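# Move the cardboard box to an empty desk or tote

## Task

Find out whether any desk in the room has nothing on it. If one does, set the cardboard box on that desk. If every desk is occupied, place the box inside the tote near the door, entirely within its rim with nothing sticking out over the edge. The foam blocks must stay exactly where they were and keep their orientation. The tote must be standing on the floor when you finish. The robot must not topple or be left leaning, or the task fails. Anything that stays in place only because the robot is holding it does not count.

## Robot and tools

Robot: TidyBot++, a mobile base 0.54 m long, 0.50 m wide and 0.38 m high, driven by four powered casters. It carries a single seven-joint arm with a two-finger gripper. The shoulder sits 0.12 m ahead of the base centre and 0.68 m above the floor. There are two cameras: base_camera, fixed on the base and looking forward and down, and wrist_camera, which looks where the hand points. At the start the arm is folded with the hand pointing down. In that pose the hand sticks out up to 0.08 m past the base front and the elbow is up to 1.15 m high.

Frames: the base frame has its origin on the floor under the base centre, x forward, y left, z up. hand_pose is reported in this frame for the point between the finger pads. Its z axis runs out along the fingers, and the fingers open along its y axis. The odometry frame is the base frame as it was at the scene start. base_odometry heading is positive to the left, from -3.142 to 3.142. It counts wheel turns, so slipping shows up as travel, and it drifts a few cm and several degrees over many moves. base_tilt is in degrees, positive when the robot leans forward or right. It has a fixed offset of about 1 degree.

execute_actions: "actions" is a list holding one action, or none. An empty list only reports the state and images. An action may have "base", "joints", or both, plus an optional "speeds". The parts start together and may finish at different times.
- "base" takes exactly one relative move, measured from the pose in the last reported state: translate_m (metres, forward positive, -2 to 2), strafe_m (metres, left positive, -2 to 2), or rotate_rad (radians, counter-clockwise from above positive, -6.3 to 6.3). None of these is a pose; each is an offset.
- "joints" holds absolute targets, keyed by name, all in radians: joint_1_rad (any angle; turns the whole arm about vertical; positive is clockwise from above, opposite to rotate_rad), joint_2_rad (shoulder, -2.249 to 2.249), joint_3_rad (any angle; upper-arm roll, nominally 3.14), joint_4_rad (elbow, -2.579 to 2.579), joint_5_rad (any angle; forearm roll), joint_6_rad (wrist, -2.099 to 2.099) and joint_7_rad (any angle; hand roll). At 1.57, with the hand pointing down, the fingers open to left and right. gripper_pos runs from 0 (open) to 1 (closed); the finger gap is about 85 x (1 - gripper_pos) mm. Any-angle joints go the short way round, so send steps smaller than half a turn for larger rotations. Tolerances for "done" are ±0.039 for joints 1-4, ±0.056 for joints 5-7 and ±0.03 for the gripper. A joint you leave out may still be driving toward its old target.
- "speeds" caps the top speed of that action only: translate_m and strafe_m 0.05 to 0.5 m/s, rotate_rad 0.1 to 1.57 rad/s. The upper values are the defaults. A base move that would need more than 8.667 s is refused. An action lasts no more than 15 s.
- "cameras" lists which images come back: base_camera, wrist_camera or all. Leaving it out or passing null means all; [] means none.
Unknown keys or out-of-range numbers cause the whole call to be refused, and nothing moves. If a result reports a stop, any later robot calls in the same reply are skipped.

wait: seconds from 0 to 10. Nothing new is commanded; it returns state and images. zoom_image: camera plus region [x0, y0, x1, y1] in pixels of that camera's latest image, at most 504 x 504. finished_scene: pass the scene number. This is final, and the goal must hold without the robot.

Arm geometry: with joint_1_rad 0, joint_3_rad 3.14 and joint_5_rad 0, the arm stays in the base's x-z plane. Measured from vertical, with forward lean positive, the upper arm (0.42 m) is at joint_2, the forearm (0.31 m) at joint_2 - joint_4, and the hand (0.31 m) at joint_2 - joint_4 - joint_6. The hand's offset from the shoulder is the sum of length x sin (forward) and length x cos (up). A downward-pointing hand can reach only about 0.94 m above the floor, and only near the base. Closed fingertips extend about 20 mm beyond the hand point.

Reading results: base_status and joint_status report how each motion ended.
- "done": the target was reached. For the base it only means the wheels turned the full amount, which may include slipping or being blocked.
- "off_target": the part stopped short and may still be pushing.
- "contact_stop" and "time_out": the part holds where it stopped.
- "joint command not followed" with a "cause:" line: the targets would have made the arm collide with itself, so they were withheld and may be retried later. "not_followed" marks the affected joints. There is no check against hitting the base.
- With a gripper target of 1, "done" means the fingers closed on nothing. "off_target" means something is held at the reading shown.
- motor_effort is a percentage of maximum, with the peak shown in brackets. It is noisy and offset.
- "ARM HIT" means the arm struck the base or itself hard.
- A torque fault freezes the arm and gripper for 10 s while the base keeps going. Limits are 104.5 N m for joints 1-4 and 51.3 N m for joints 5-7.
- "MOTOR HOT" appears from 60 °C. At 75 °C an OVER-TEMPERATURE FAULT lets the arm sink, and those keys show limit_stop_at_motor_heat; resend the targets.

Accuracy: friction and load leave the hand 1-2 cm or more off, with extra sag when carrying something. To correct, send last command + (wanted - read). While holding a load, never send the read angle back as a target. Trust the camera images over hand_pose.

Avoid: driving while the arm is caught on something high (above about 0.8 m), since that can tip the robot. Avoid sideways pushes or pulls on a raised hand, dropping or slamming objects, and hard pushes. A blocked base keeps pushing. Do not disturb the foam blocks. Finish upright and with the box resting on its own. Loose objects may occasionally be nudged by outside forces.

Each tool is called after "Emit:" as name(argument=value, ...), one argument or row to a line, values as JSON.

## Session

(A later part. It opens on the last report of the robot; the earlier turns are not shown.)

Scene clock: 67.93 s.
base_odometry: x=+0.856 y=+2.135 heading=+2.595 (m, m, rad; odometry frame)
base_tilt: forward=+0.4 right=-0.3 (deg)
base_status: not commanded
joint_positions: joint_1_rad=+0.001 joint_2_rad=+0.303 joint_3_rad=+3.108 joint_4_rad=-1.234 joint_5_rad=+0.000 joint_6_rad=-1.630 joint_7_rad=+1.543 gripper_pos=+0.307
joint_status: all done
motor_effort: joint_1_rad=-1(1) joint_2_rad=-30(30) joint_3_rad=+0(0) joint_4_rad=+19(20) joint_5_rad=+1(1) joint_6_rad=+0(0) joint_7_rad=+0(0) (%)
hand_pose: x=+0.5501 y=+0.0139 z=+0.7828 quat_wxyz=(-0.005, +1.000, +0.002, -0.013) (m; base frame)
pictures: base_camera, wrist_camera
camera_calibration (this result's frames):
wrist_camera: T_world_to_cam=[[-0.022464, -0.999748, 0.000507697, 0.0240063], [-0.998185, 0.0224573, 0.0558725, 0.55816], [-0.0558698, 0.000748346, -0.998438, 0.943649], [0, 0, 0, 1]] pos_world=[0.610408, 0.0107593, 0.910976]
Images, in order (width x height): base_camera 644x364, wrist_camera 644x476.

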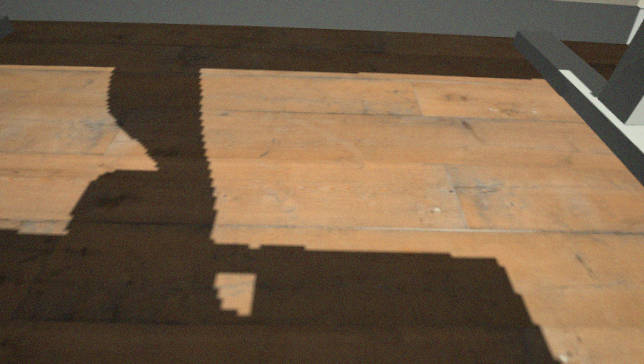

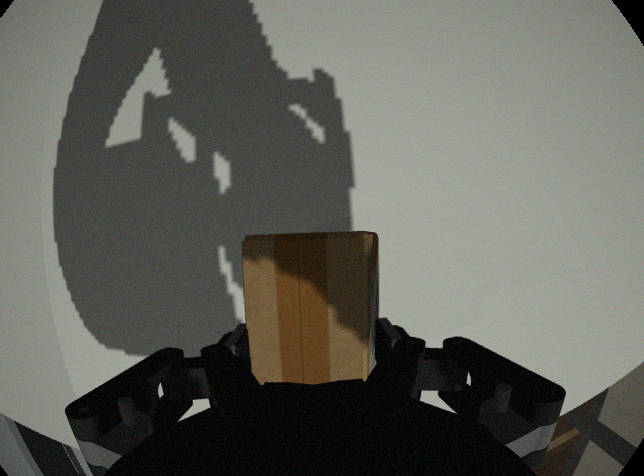

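Shadow gap remains; lower ~3 cm.

Emit:
execute_actions(
  actions=[
    {"joints":{"joint_4_rad":-1.37,"joint_6_rad":-1.49}},
  ],
)

Scene clock: 69.00 s.
base_odometry: x=+0.856 y=+2.135 heading=+2.595 (m, m, rad; odometry frame)
base_tilt: forward=+0.4 right=-0.4 (deg)
base_status: not commanded
joint_positions: joint_1_rad=+0.001 joint_2_rad=+0.272 joint_3_rad=+3.108 joint_4_rad=-1.330 joint_5_rad=+0.000 joint_6_rad=-1.522 joint_7_rad=+1.543 gripper_pos=+0.307
joint_status: joint_4_rad off_target (ended at -1.330, target -1.370); the others done
motor_effort: joint_1_rad=+0(1) joint_2_rad=-25(30) joint_3_rad=-1(1) joint_4_rad=+17(20) joint_5_rad=+0(0) joint_6_rad=+0(1) joint_7_rad=+0(0) (%)
hand_pose: x=+0.5513 y=+0.0143 z=+0.7664 quat_wxyz=(-0.005, +1.000, +0.002, +0.009) (m; base frame)
pictures: base_camera, wrist_camera
camera_calibration (this result's frames):
wrist_camera: T_world_to_cam=[[-0.0226006, -0.999744, -0.000885435, 0.0255986], [-0.999677, 0.0225887, 0.0116765, 0.594986], [-0.0116535, 0.00114905, -0.999931, 0.904031], [0, 0, 0, 1]] pos_world=[0.605907, 0.0111133, 0.897044]
Images, in order (width x height): base_camera 644x364, wrist_camera 644x476.

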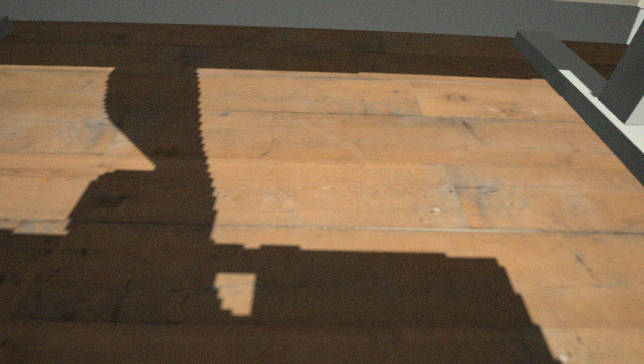

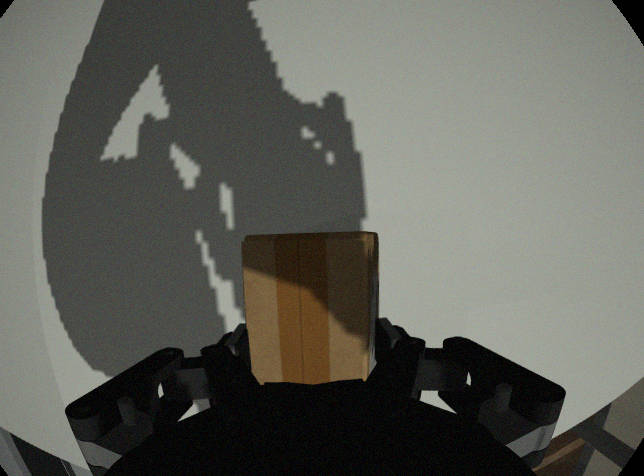

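Emit:
execute_actions(
  actions=[
    {"joints":{"gripper_pos":0,"joint_4_rad":-1.33,"joint_6_rad":-1.52}},
  ],
  cameras=[],
)

Emit:
execute_actions(
  actions=[
    {"joints":{"joint_2_rad":0.28,"joint_4_rad":-0.9,"joint_6_rad":-1.9}},
  ],
  cameras=[],
)

Emit:
execute_actions(
  actions=[
    {"base":{"translate_m":-0.4},"joints":{"joint_6_rad":-1.4}},
  ],
  cameras=["wrist_camera"],
)

Scene clock: 70.20 s.
base_odometry: x=+0.856 y=+2.135 heading=+2.595 (m, m, rad; odometry frame)
base_tilt: forward=+0.3 right=-0.3 (deg)
base_status: not commanded
joint_positions: joint_1_rad=+0.001 joint_2_rad=+0.272 joint_3_rad=+3.108 joint_4_rad=-1.330 joint_5_rad=+0.000 joint_6_rad=-1.521 joint_7_rad=+1.543 gripper_pos=+0.000
joint_status: all done
motor_effort: joint_1_rad=+0(0) joint_2_rad=-28(29) joint_3_rad=+0(1) joint_4_rad=+19(19) joint_5_rad=+0(0) joint_6_rad=-1(2) joint_7_rad=+0(0) (%)
hand_pose: x=+0.5515 y=+0.0143 z=+0.7665 quat_wxyz=(-0.005, +1.000, +0.002, +0.010) (m; base frame)
pictures: none
No camera images: the call's "cameras" was empty. Leave "cameras" out to get every camera's image.

Scene clock: 71.80 s.
base_odometry: x=+0.856 y=+2.135 heading=+2.595 (m, m, rad; odometry frame)
base_tilt: forward=+0.4 right=-0.3 (deg)
base_status: not commanded
joint_positions: joint_1_rad=+0.001 joint_2_rad=+0.272 joint_3_rad=+3.108 joint_4_rad=-0.919 joint_5_rad=+0.000 joint_6_rad=-1.871 joint_7_rad=+1.543 gripper_pos=+0.000
joint_status: all done
motor_effort: joint_1_rad=+0(0) joint_2_rad=-27(31) joint_3_rad=+0(1) joint_4_rad=+18(20) joint_5_rad=+0(1) joint_6_rad=+0(1) joint_7_rad=+0(0) (%)
hand_pose: x=+0.5482 y=+0.0131 z=+0.8935 quat_wxyz=(-0.006, +0.999, +0.002, +0.040) (m; base frame)
pictures: none
No camera images: the call's "cameras" was empty. Leave "cameras" out to get every camera's image.

Scene clock: 74.13 s.
base_odometry: x=+1.198 y=+1.927 heading=+2.594 (m, m, rad; odometry frame)
base_tilt: forward=+0.4 right=-0.4 (deg)
base_status: done
joint_positions: joint_1_rad=+0.001 joint_2_rad=+0.273 joint_3_rad=+3.108 joint_4_rad=-0.917 joint_5_rad=+0.000 joint_6_rad=-1.408 joint_7_rad=+1.543 gripper_pos=+0.000
joint_status: all done
motor_effort: joint_1_rad=+0(3) joint_2_rad=-30(34) joint_3_rad=+0(2) joint_4_rad=+20(21) joint_5_rad=+1(1) joint_6_rad=+4(4) joint_7_rad=+0(0) (%)
hand_pose: x=+0.6846 y=+0.0171 z=+0.9376 quat_wxyz=(-0.012, +0.963, +0.001, +0.268) (m; base frame)
pictures: wrist_camera
camera_calibration (this result's frames):
wrist_camera: T_world_to_cam=[[-0.0192043, -0.999389, -0.0292103, 0.0557346], [-0.870828, 0.0310734, -0.490606, 1.10871], [0.491213, 0.0160154, -0.870892, 0.611272], [0, 0, 0, 1]] pos_world=[0.666303, 0.0114593, 1.07792]
Images, in order (width x height): wrist_camera 644x476.

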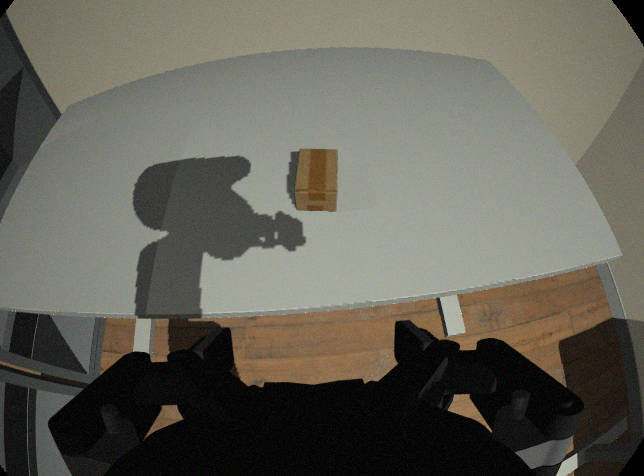

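Emit:
finished_scene(
  scene=2,
)

The scene is finished: the task was done.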